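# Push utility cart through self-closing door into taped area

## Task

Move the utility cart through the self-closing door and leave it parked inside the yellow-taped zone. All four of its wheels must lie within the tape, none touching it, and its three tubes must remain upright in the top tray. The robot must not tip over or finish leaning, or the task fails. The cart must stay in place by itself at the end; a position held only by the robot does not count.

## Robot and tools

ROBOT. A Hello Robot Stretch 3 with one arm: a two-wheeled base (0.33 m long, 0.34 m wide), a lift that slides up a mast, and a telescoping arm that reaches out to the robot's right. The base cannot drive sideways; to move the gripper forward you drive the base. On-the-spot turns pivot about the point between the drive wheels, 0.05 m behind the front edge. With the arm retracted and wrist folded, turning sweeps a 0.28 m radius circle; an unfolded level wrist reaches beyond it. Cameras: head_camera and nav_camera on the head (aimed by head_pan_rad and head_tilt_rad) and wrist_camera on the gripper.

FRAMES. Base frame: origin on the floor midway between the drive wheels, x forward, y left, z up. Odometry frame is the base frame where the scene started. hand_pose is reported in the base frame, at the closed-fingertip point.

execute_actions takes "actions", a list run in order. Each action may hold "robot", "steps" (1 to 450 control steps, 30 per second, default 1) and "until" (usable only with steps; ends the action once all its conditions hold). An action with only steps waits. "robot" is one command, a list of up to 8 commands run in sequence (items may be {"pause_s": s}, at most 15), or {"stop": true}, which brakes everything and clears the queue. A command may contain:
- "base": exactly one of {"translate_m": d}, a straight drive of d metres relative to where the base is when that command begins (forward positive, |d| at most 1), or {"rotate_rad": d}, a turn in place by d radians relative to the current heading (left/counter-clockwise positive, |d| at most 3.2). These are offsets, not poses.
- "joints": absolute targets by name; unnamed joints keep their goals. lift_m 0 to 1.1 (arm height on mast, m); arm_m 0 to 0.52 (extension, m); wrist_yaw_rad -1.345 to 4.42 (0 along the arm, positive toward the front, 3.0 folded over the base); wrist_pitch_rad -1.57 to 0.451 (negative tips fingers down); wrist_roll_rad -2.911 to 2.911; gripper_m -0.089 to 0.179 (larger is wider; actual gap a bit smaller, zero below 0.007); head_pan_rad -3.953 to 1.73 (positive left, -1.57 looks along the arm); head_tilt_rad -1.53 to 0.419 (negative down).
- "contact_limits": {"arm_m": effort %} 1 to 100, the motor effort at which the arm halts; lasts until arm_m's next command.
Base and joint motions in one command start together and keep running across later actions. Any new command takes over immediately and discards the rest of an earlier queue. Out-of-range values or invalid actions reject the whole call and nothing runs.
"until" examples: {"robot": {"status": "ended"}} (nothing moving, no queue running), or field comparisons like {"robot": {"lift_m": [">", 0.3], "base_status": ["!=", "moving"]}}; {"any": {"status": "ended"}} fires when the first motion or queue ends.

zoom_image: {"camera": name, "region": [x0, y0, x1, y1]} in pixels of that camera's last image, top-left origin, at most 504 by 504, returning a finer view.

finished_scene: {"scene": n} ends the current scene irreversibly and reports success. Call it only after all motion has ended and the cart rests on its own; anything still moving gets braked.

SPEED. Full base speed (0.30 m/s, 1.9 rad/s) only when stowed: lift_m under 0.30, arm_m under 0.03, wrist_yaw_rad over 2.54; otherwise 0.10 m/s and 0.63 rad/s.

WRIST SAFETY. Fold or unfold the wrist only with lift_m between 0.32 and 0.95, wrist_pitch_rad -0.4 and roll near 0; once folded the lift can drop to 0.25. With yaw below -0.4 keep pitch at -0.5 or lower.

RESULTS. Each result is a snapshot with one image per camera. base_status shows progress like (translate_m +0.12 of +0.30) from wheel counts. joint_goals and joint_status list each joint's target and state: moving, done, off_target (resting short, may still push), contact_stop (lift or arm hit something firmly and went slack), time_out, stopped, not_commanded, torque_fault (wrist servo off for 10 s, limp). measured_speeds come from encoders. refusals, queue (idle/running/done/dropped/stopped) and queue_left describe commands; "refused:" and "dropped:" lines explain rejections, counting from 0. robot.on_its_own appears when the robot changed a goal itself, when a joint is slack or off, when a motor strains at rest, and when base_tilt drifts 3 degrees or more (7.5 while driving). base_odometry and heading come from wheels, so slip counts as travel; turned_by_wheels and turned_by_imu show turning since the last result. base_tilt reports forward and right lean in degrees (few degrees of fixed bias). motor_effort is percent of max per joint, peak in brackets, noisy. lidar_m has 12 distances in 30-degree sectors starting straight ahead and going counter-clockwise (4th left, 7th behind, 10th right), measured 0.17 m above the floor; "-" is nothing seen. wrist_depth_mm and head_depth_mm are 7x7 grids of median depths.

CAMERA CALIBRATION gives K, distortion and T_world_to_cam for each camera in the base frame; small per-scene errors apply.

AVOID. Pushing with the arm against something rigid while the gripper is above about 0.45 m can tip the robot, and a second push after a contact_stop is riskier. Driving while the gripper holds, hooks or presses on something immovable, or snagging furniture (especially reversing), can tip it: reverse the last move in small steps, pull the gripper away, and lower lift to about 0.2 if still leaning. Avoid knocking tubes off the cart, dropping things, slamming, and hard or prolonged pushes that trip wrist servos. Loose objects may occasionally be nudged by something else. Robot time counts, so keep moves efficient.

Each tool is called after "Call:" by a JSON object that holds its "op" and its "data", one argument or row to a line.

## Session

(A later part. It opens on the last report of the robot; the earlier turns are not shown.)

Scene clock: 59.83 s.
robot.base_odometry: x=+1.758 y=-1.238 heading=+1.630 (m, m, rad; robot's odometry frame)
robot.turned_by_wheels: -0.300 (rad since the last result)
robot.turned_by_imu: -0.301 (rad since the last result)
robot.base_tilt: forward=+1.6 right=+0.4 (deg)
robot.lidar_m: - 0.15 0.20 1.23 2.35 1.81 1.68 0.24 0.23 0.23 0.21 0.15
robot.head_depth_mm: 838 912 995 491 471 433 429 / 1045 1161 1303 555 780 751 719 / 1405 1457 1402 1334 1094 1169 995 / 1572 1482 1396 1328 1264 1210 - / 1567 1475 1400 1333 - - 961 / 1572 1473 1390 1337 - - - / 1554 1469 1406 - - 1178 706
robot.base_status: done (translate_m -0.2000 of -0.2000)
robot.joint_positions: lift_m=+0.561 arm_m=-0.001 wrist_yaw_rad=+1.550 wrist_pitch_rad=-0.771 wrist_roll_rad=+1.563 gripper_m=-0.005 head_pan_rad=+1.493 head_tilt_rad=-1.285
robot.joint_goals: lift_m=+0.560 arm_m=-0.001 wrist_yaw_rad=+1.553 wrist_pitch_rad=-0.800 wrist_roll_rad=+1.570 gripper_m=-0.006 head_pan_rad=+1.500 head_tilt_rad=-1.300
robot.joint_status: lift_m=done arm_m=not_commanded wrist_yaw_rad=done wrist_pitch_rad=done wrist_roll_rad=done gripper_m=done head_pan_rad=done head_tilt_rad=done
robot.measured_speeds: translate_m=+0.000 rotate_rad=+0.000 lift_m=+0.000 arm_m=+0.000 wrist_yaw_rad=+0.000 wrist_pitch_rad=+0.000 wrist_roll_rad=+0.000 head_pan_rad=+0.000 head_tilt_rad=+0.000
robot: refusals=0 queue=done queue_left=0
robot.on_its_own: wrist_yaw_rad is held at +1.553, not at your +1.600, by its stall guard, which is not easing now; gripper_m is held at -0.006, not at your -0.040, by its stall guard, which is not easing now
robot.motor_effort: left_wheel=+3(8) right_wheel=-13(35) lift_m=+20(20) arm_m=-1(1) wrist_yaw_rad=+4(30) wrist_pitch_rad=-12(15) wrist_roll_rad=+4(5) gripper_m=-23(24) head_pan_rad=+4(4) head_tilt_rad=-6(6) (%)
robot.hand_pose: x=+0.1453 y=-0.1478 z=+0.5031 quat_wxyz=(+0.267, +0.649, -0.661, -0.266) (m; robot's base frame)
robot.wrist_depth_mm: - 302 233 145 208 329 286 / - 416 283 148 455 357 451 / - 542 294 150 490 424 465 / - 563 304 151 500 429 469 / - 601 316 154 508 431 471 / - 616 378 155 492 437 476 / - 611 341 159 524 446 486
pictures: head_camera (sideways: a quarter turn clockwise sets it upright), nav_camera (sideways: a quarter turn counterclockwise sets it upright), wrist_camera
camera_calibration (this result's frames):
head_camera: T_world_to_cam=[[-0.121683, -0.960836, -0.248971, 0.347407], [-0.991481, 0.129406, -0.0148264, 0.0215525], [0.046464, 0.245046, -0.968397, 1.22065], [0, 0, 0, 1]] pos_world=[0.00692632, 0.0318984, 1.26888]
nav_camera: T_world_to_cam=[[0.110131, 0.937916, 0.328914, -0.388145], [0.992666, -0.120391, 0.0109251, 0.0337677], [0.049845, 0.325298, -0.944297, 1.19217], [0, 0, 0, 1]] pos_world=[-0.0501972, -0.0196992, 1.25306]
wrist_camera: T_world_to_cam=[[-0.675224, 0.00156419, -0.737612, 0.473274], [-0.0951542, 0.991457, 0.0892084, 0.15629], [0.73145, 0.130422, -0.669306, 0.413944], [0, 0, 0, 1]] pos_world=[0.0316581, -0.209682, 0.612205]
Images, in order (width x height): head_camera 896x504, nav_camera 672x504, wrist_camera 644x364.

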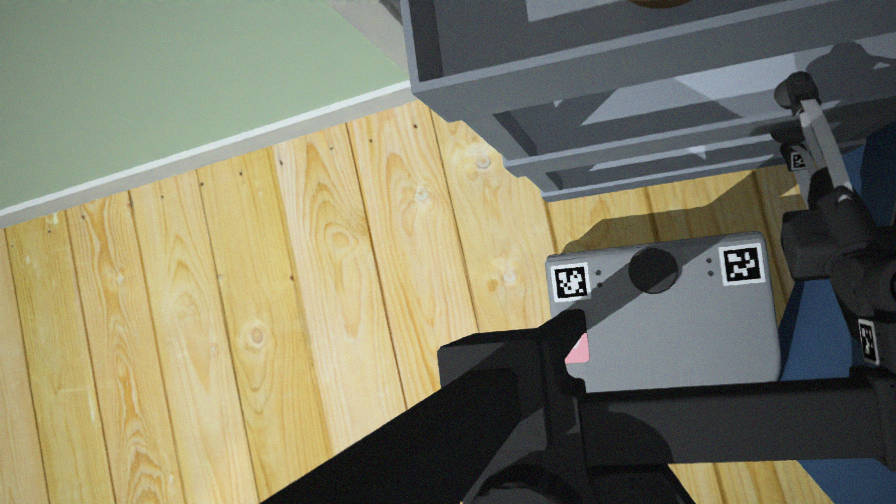

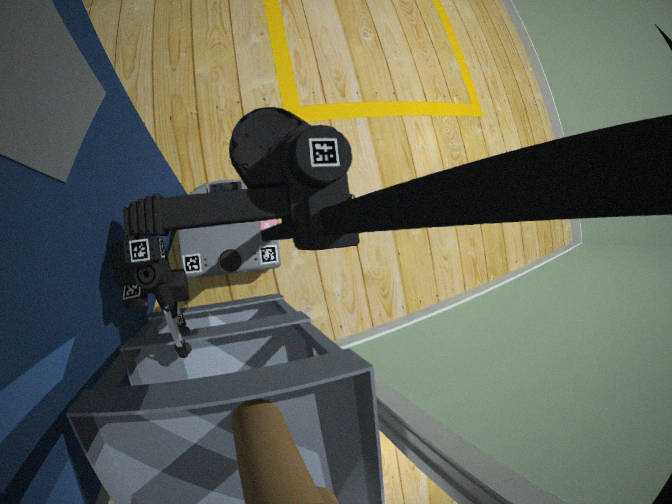

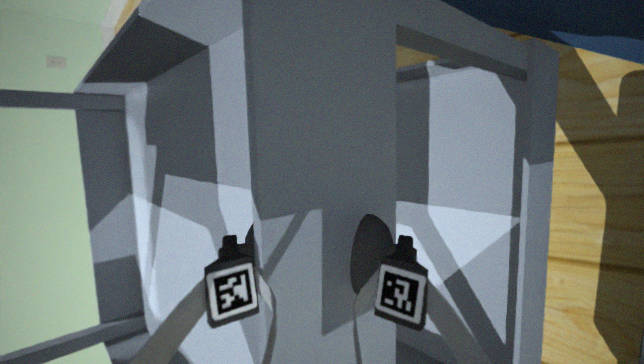

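Call:
{"op": "execute_actions", "data": {
  "actions": [
    {"robot":[{"base":{"rotate_rad":-0.08}},{"base":{"translate_m":-0.55}}],"steps":450,"until":{"robot":{"status":"ended"}}}
  ]
}}

Call:
{"op": "execute_actions", "data": {
  "actions": [
    {"robot":[{"base":{"translate_m":-0.4},"joints":{"head_tilt_rad":-1.0}},{"base":{"rotate_rad":0.2}},{"base":{"rotate_rad":0.2}}],"steps":450,"until":{"robot":{"status":"ended"}}}
  ]
}}

Scene clock: 68.60 s.
robot.base_odometry: x=+1.747 y=-1.788 heading=+1.551 (m, m, rad; robot's odometry frame)
robot.turned_by_wheels: -0.080 (rad since the last result)
robot.turned_by_imu: -0.085 (rad since the last result)
robot.base_tilt: forward=+1.5 right=+0.5 (deg)
robot.lidar_m: 0.16 0.18 1.19 2.20 2.05 1.27 1.13 1.14 1.37 1.57 0.20 0.17
robot.head_depth_mm: 1575 1500 1415 480 466 453 440 / 1580 1492 1399 1332 794 756 717 / 1575 1480 1404 1327 1239 1186 1134 / 1567 1481 1402 1318 1267 1204 - / 1558 1475 1389 1334 - - 1148 / 1565 1467 1389 1340 - - - / 1564 1465 1398 - - 1181 1138
robot.base_status: done (translate_m -0.5500 of -0.5500)
robot.joint_positions: lift_m=+0.560 arm_m=-0.001 wrist_yaw_rad=+1.672 wrist_pitch_rad=-0.769 wrist_roll_rad=+1.595 gripper_m=-0.002 head_pan_rad=+1.493 head_tilt_rad=-1.285
robot.joint_goals: lift_m=+0.560 arm_m=-0.001 wrist_yaw_rad=+1.657 wrist_pitch_rad=-0.800 wrist_roll_rad=+1.570 gripper_m=-0.003 head_pan_rad=+1.500 head_tilt_rad=-1.300
robot.joint_status: lift_m=done arm_m=not_commanded wrist_yaw_rad=done wrist_pitch_rad=done wrist_roll_rad=done gripper_m=done head_pan_rad=done head_tilt_rad=done
robot.measured_speeds: translate_m=+0.000 rotate_rad=+0.000 lift_m=+0.000 arm_m=+0.000 wrist_yaw_rad=+0.000 wrist_pitch_rad=+0.000 wrist_roll_rad=+0.000 head_pan_rad=+0.000 head_tilt_rad=+0.000
robot: refusals=0 queue=done queue_left=0
robot.on_its_own: wrist_yaw_rad is held at +1.657, not at your +1.600, by its stall guard, which is not easing now; gripper_m is held at -0.003, not at your -0.040, by its stall guard, which is not easing now; wrist_yaw_rad is at rest, and its effort (-17) is outside its rest range (-12 to +12)
robot.motor_effort: left_wheel=+6(9) right_wheel=-12(32) lift_m=+26(26) arm_m=+0(0) wrist_yaw_rad=-17(38) wrist_pitch_rad=-13(19) wrist_roll_rad=-13(13) gripper_m=-22(23) head_pan_rad=+4(4) head_tilt_rad=-6(6) (%)
robot.hand_pose: x=+0.1450 y=-0.1275 z=+0.5034 quat_wxyz=(+0.271, +0.685, -0.625, -0.260) (m; robot's base frame)
robot.wrist_depth_mm: - 461 269 109 139 221 429 / - 490 279 117 152 406 421 / - 530 288 126 167 418 450 / - 569 307 136 482 434 468 / - 610 335 147 509 455 478 / - 526 143 161 504 486 482 / 784 827 356 180 523 562 514
pictures: head_camera (sideways: a quarter turn clockwise sets it upright), nav_camera (sideways: a quarter turn counterclockwise sets it upright), wrist_camera
camera_calibration (this result's frames):
head_camera: T_world_to_cam=[[-0.121685, -0.960894, -0.248748, 0.347117], [-0.991482, 0.129399, -0.0148385, 0.0215682], [0.046446, 0.244824, -0.968455, 1.22072], [0, 0, 0, 1]] pos_world=[0.00692564, 0.0318908, 1.26888]
nav_camera: T_world_to_cam=[[0.110134, 0.937992, 0.328696, -0.387861], [0.992667, -0.120385, 0.010935, 0.0337548], [0.0498272, 0.325082, -0.944372, 1.19227], [0, 0, 0, 1]] pos_world=[-0.050198, -0.0197106, 1.25307]
wrist_camera: T_world_to_cam=[[-0.671586, -0.0480483, -0.739367, 0.467263], [-0.192851, 0.974836, 0.111821, 0.136754], [0.715389, 0.217685, -0.663952, 0.422417], [0, 0, 0, 1]] pos_world=[0.0379878, -0.202815, 0.610651]
Images, in order (width x height): head_camera 896x504, nav_camera 672x504, wrist_camera 644x364.

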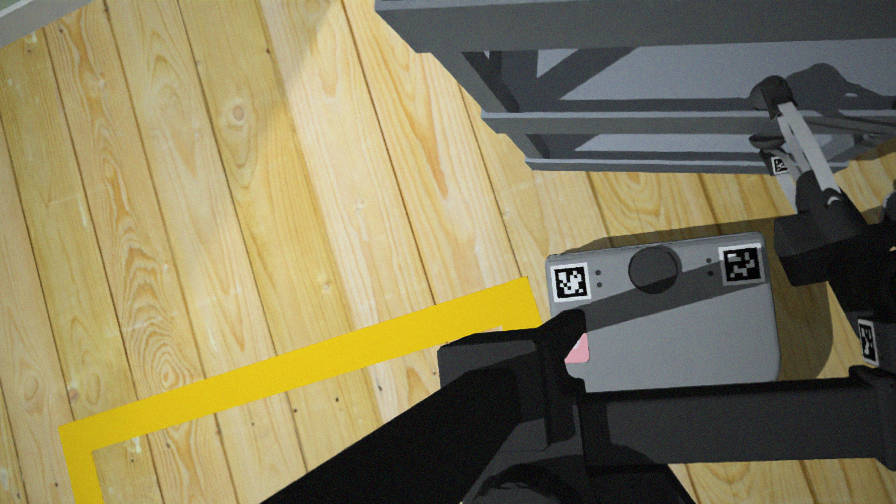

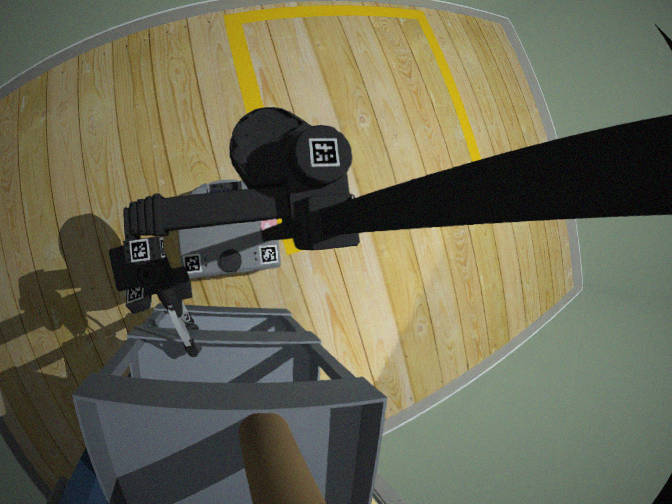

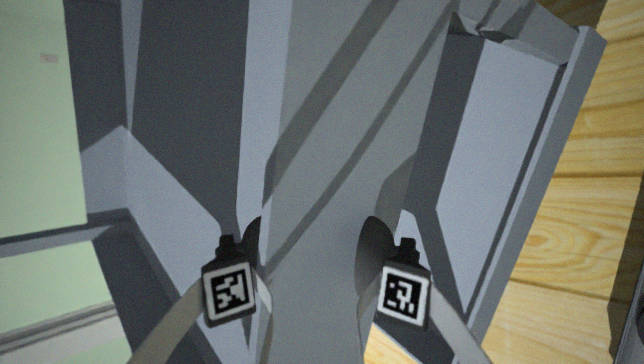

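Scene clock: 76.03 s.
robot.base_odometry: x=+1.739 y=-2.188 heading=+1.949 (m, m, rad; robot's odometry frame)
robot.turned_by_wheels: +0.399 (rad since the last result)
robot.turned_by_imu: +0.319 (rad since the last result)
robot.base_tilt: forward=+1.5 right=+0.4 (deg)
robot.lidar_m: 0.16 0.18 2.14 1.95 0.93 0.74 0.73 0.79 1.19 1.65 0.20 0.16
robot.head_depth_mm: 2099 2000 1723 1516 1358 543 696 / 2072 1988 1732 1515 1350 1198 713 / 2072 1996 1717 1516 1355 1224 1104 / 2085 1966 1707 1516 1352 1224 1129 / 2087 1990 1718 1514 1351 1227 - / 2067 1979 1706 1501 1359 - - / 2068 1969 1714 1509 - - -
robot.base_status: done (rotate_rad +0.1995 of +0.2000)
robot.joint_positions: lift_m=+0.561 arm_m=-0.001 wrist_yaw_rad=+1.654 wrist_pitch_rad=-0.782 wrist_roll_rad=+1.590 gripper_m=-0.002 head_pan_rad=+1.493 head_tilt_rad=-1.001
robot.joint_goals: lift_m=+0.560 arm_m=-0.001 wrist_yaw_rad=+1.657 wrist_pitch_rad=-0.800 wrist_roll_rad=+1.570 gripper_m=-0.003 head_pan_rad=+1.500 head_tilt_rad=-1.000
robot.joint_status: lift_m=done arm_m=not_commanded wrist_yaw_rad=done wrist_pitch_rad=done wrist_roll_rad=done gripper_m=done head_pan_rad=done head_tilt_rad=done
robot.measured_speeds: translate_m=+0.000 rotate_rad=+0.000 lift_m=+0.000 arm_m=+0.000 wrist_yaw_rad=+0.000 wrist_pitch_rad=+0.000 wrist_roll_rad=+0.000 head_pan_rad=+0.000 head_tilt_rad=+0.000
robot: refusals=0 queue=done queue_left=0
robot.on_its_own: wrist_yaw_rad is held at +1.657, not at your +1.600, by its stall guard, which is not easing now; gripper_m is held at -0.003, not at your -0.040, by its stall guard, which is not easing now; right_wheel is at rest, and its effort (+21) is outside its rest range (-18 to +18)
robot.motor_effort: left_wheel=+0(10) right_wheel=+21(31) lift_m=+18(26) arm_m=-1(1) wrist_yaw_rad=+3(23) wrist_pitch_rad=-8(19) wrist_roll_rad=-10(13) gripper_m=-23(23) head_pan_rad=+4(4) head_tilt_rad=+0(17) (%)
robot.hand_pose: x=+0.1427 y=-0.1307 z=+0.5015 quat_wxyz=(+0.275, +0.678, -0.629, -0.264) (m; robot's base frame)
robot.wrist_depth_mm: - 441 263 111 142 226 432 / - 473 274 119 155 410 427 / - 509 282 127 169 415 453 / - 550 295 136 479 425 473 / - 599 327 147 506 464 479 / - 528 138 158 497 486 490 / - 485 344 175 524 566 505
pictures: head_camera (sideways: a quarter turn clockwise sets it upright), nav_camera (sideways: a quarter turn counterclockwise sets it upright), wrist_camera
camera_calibration (this result's frames):
head_camera: T_world_to_cam=[[-0.113256, -0.852878, -0.509679, 0.68691], [-0.991329, 0.131406, 0.000394288, 0.00173857], [0.0666385, 0.505304, -0.860364, 1.08022], [0, 0, 0, 1]] pos_world=[0.0075363, 0.0397843, 1.27948]
nav_camera: T_world_to_cam=[[0.100049, 0.808603, 0.579786, -0.714859], [0.99257, -0.121664, -0.00159956, 0.0500722], [0.0692457, 0.575638, -0.814767, 1.02375], [0, 0, 0, 1]] pos_world=[-0.0490696, -0.00517854, 1.24866]
wrist_camera: T_world_to_cam=[[-0.68156, -0.0420766, -0.730552, 0.461978], [-0.177666, 0.977988, 0.109423, 0.139109], [0.709867, 0.204372, -0.674033, 0.427635], [0, 0, 0, 1]] pos_world=[0.0360171, -0.204005, 0.610517]
Images, in order (width x height): head_camera 896x504, nav_camera 672x504, wrist_camera 644x364.

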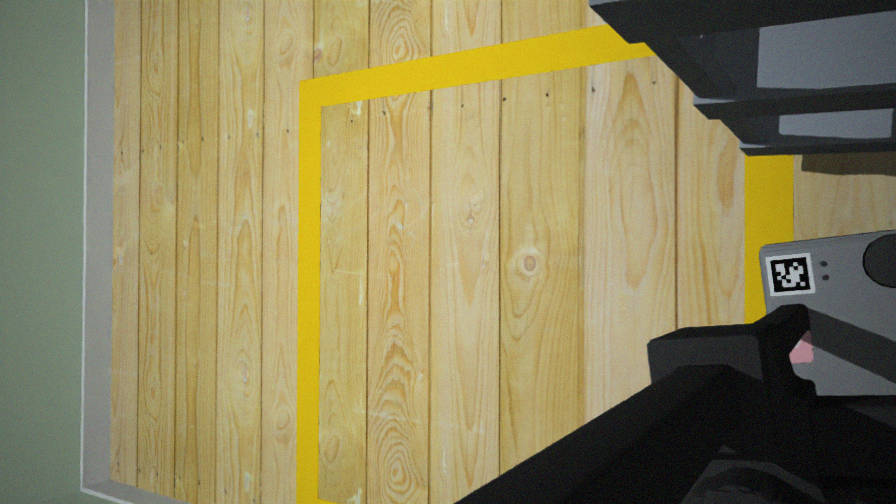

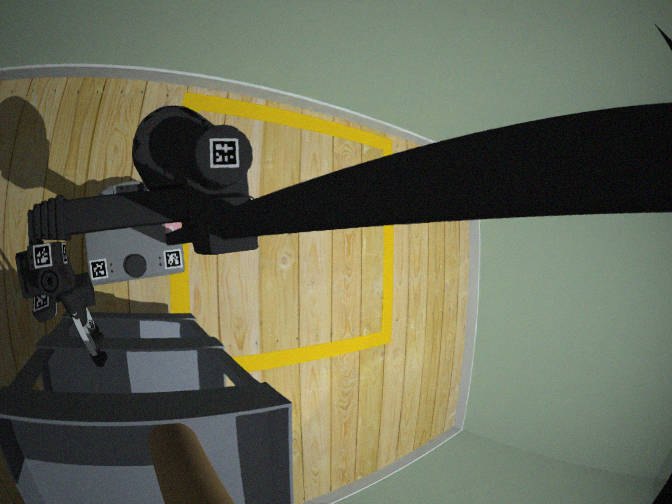

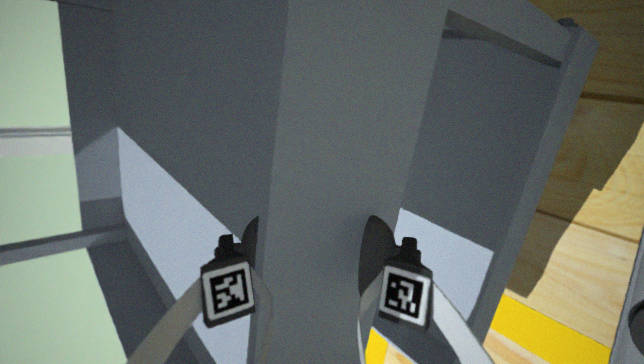

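Call:
{"op": "execute_actions", "data": {
  "actions": [
    {"robot":[{"base":{"translate_m":-0.1},"joints":{"head_pan_rad":0}},{"base":{"rotate_rad":0.3}},{"base":{"rotate_rad":0.3}},{"base":{"rotate_rad":0.3}},{"base":{"rotate_rad":0.3}},{"base":{"rotate_rad":0.3}},{"base":{"rotate_rad":0.25}},{"base":{"translate_m":0.25}}],"steps":450,"until":{"robot":{"status":"ended"}}},
    {"steps":200,"until":{"robot":{"status":"ended"}}},
    {"robot":{"joints":{"gripper_m":0.1}},"steps":40}
  ]
}}

Scene clock: 112.10 s.
robot.base_odometry: x=+1.563 y=-2.413 heading=-2.585 (m, m, rad; robot's odometry frame)
robot.turned_by_wheels: +1.749 (rad since the last result)
robot.turned_by_imu: +1.653 (rad since the last result)
robot.base_tilt: forward=+1.6 right=+0.6 (deg)
robot.lidar_m: 0.21 0.35 0.57 0.57 0.65 1.07 1.87 1.86 1.54 0.23 0.19 0.19
robot.head_depth_mm: - - 483 575 514 466 723 / - - 309 412 513 732 734 / 1838 1960 345 430 498 795 1118 / 1872 1999 621 573 815 1096 1132 / 1868 1939 1718 567 837 1208 1131 / 1477 1603 1656 1456 1348 1218 1115 / 1161 1230 1310 1391 1332 1220 1113
robot.base_status: done (translate_m +0.2500 of +0.2500)
robot.joint_positions: lift_m=+0.560 arm_m=-0.001 wrist_yaw_rad=+1.655 wrist_pitch_rad=-0.806 wrist_roll_rad=+1.701 gripper_m=+0.100 head_pan_rad=+0.006 head_tilt_rad=-1.000
robot.joint_goals: lift_m=+0.560 arm_m=-0.001 wrist_yaw_rad=+1.657 wrist_pitch_rad=-0.800 wrist_roll_rad=+1.693 gripper_m=+0.100 head_pan_rad=+0.000 head_tilt_rad=-1.000
robot.joint_status: lift_m=done arm_m=not_commanded wrist_yaw_rad=done wrist_pitch_rad=done wrist_roll_rad=done gripper_m=moving head_pan_rad=done head_tilt_rad=done
robot.measured_speeds: translate_m=+0.000 rotate_rad=+0.000 lift_m=+0.000 arm_m=+0.000 wrist_yaw_rad=+0.000 wrist_pitch_rad=+0.000 wrist_roll_rad=+0.000 head_pan_rad=+0.000 head_tilt_rad=+0.000
robot: refusals=0 queue=running queue_left=0
robot.on_its_own: wrist_yaw_rad is held at +1.657, not at your +1.600, by its stall guard, which is not easing now; wrist_roll_rad is held at +1.693, not at your +1.570, by its stall guard, which is not easing now
robot.motor_effort: left_wheel=-1(21) right_wheel=+1(38) lift_m=+25(26) arm_m=-2(3) wrist_yaw_rad=+2(100) wrist_pitch_rad=+3(18) wrist_roll_rad=-4(59) gripper_m=+1(81) head_pan_rad=-5(60) head_tilt_rad=-1(0) (%)
robot.hand_pose: x=+0.1378 y=-0.1311 z=+0.4972 quat_wxyz=(+0.248, +0.658, -0.640, -0.309) (m; robot's base frame)
robot.wrist_depth_mm: 534 348 228 167 65 82 156 / 558 385 240 173 74 114 356 / - 418 253 180 99 394 447 / - 450 275 100 148 509 476 / - 430 275 124 525 575 494 / - 415 137 215 736 561 505 / 888 372 219 887 774 632 517
pictures: head_camera (sideways: a quarter turn clockwise sets it upright), nav_camera (sideways: a quarter turn counterclockwise sets it upright), wrist_camera
camera_calibration (this result's frames):
head_camera: T_world_to_cam=[[-0.858678, 0.0417291, -0.510813, 0.692934], [0.048263, 0.998835, 0.000466047, -0.00469638], [0.510237, -0.0242532, -0.859692, 1.07663], [0, 0, 0, 1]] pos_world=[0.045895, 0.00188722, 1.27954]
nav_camera: T_world_to_cam=[[0.813364, -0.0322611, 0.58086, -0.72061], [-0.0384501, -0.999259, -0.00165836, 0.056438], [0.580483, -0.0209853, -0.814002, 1.01963], [0, 0, 0, 1]] pos_world=[-0.00359176, 0.0545458, 1.24865]
wrist_camera: T_world_to_cam=[[-0.70285, 0.0669538, -0.708181, 0.461581], [-0.0957977, 0.977582, 0.187501, 0.0889674], [0.704858, 0.199627, -0.680679, 0.431682], [0, 0, 0, 1]] pos_world=[0.0286702, -0.204053, 0.604038]
Images, in order (width x height): head_camera 896x504, nav_camera 672x504, wrist_camera 644x364.

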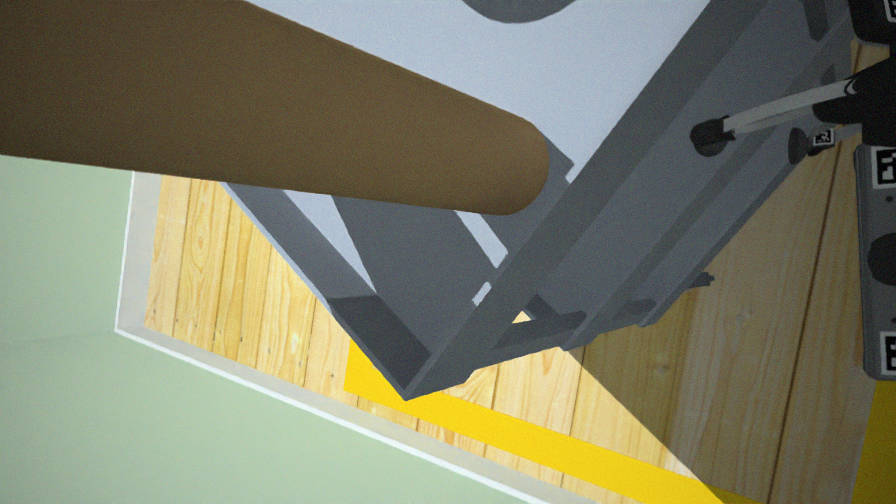

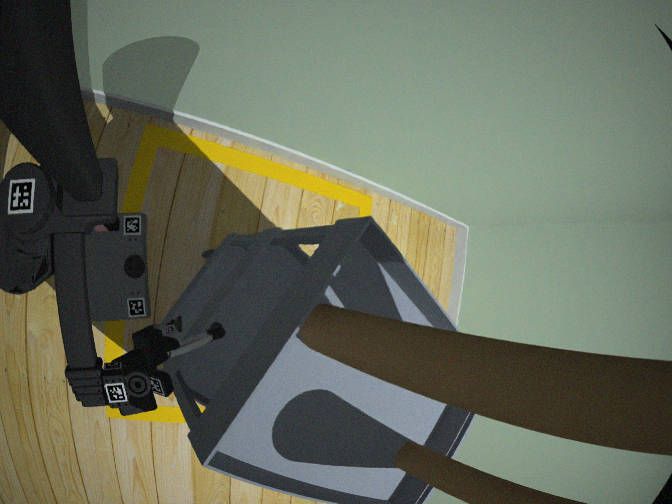

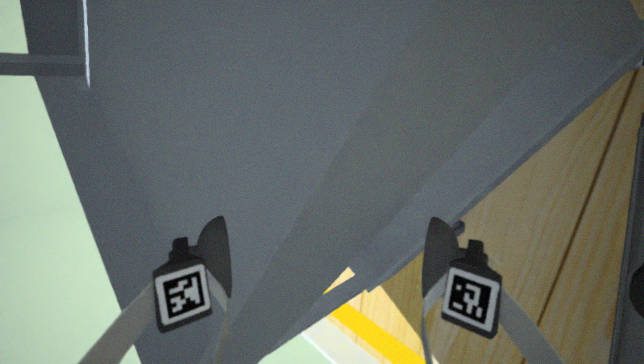

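Call:
{"op": "execute_actions", "data": {
  "actions": [
    {"robot":[{"joints":{"gripper_m":-0.03}},{"base":{"rotate_rad":0.3}},{"joints":{"gripper_m":0.12}},{"joints":{"lift_m":0.65}},{"base":{"translate_m":-0.6},"joints":{"head_pan_rad":-0.5}}],"steps":450,"until":{"robot":{"status":"ended"}}},
    {"steps":200,"until":{"robot":{"status":"ended"}}}
  ]
}}

Scene clock: 131.23 s.
robot.base_odometry: x=+1.956 y=-1.960 heading=-2.285 (m, m, rad; robot's odometry frame)
robot.turned_by_wheels: +0.300 (rad since the last result)
robot.turned_by_imu: +0.284 (rad since the last result)
robot.base_tilt: forward=+1.7 right=+0.5 (deg)
robot.lidar_m: 0.71 0.90 0.86 0.89 1.20 1.34 1.39 1.32 1.26 1.30 1.75 0.67
robot.head_depth_mm: 2307 2009 1720 1522 1355 1252 - / 2295 2002 1726 1524 1360 1241 - / 2287 1996 1725 1512 1357 1236 - / 1216 1276 1571 1523 1351 1221 1134 / 868 1197 1073 1361 1352 1219 1115 / 889 747 1080 1387 1356 1219 1113 / 891 773 1123 1451 1342 1219 1112
robot.base_status: done (translate_m -0.6000 of -0.6000)
robot.joint_positions: lift_m=+0.650 arm_m=+0.000 wrist_yaw_rad=+1.605 wrist_pitch_rad=-0.807 wrist_roll_rad=+1.700 gripper_m=+0.120 head_pan_rad=-0.493 head_tilt_rad=-1.000
robot.joint_goals: lift_m=+0.650 arm_m=+0.000 wrist_yaw_rad=+1.607 wrist_pitch_rad=-0.800 wrist_roll_rad=+1.693 gripper_m=+0.120 head_pan_rad=-0.500 head_tilt_rad=-1.000
robot.joint_status: lift_m=done arm_m=not_commanded wrist_yaw_rad=done wrist_pitch_rad=done wrist_roll_rad=done gripper_m=done head_pan_rad=done head_tilt_rad=done
robot.measured_speeds: translate_m=+0.000 rotate_rad=+0.000 lift_m=+0.000 arm_m=+0.000 wrist_yaw_rad=+0.000 wrist_pitch_rad=+0.000 wrist_roll_rad=+0.000 head_pan_rad=+0.000 head_tilt_rad=+0.000
robot: refusals=0 queue=done queue_left=0
robot.on_its_own: wrist_roll_rad is held at +1.693, not at your +1.570, by its stall guard, which is not easing now
robot.motor_effort: left_wheel=-2(20) right_wheel=+3(45) lift_m=+42(44) arm_m=-2(2) wrist_yaw_rad=+1(100) wrist_pitch_rad=+3(5) wrist_roll_rad=-4(51) gripper_m=+0(100) head_pan_rad=-5(41) head_tilt_rad=+0(0) (%)
robot.hand_pose: x=+0.1381 y=-0.1391 z=+0.5864 quat_wxyz=(+0.241, +0.642, -0.656, -0.315) (m; robot's base frame)
robot.wrist_depth_mm: - - - 886 713 587 500 / - 613 - 868 721 610 521 / 942 580 986 891 759 615 525 / - 719 - - 787 653 545 / - 854 - - 836 643 545 / - - - - 859 638 571 / 971 964 - - 912 731 573
pictures: head_camera (sideways: a quarter turn clockwise sets it upright), nav_camera (sideways: a quarter turn counterclockwise sets it upright), wrist_camera
camera_calibration (this result's frames):
head_camera: T_world_to_cam=[[-0.733959, 0.447504, -0.510925, 0.692319], [0.52034, 0.853959, 0.000473154, -0.00758531], [0.436521, -0.265508, -0.859625, 1.077], [0, 0, 0, 1]] pos_world=[0.0419488, -0.0173869, 1.27954]
nav_camera: T_world_to_cam=[[0.698692, -0.417502, 0.580966, -0.720049], [-0.511927, -0.859027, -0.00166419, 0.0593338], [0.499761, -0.296249, -0.813926, 1.02003], [0, 0, 0, 1]] pos_world=[0.0236973, 0.0525299, 1.24865]
wrist_camera: T_world_to_cam=[[-0.699244, 0.10152, -0.707638, 0.529464], [-0.0471856, 0.981153, 0.187385, 0.0739046], [0.713324, 0.164418, -0.681275, 0.488035], [0, 0, 0, 1]] pos_world=[0.025585, -0.206505, 0.693307]
Images, in order (width x height): head_camera 896x504, nav_camera 672x504, wrist_camera 644x364.

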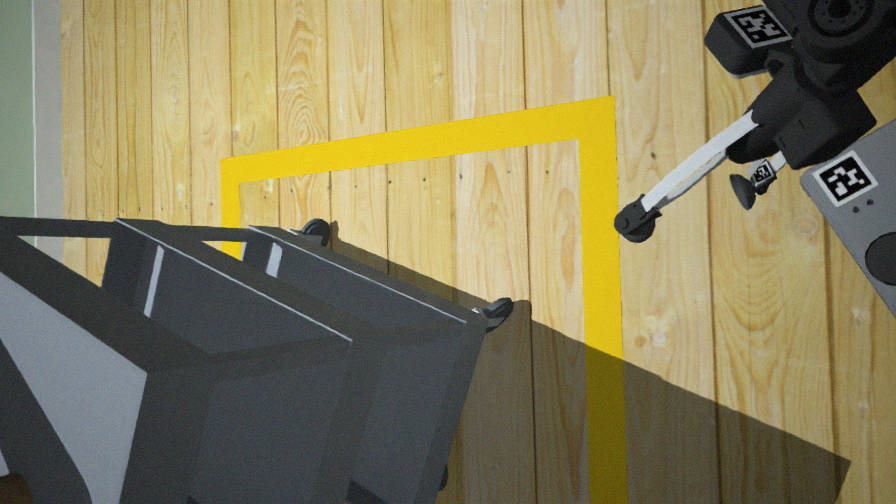

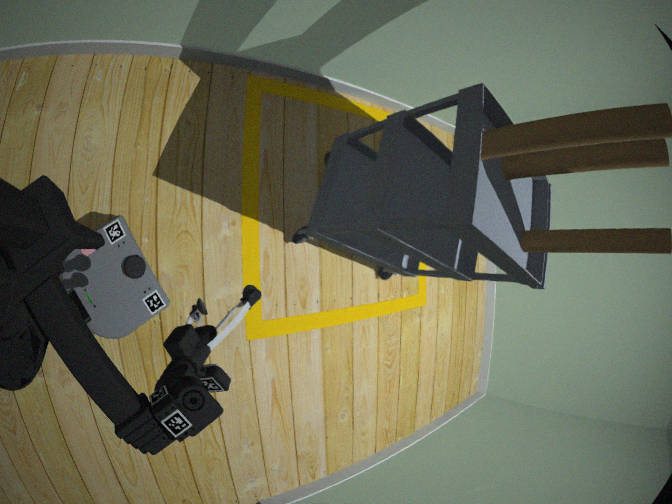

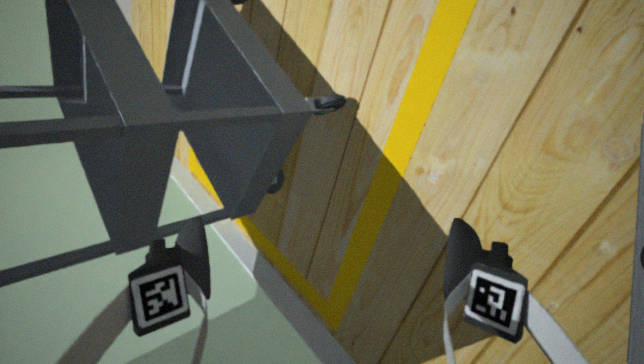

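Call:
{"op": "finished_scene", "data": {
  "scene": 1
}}

The scene is finished: the task was done.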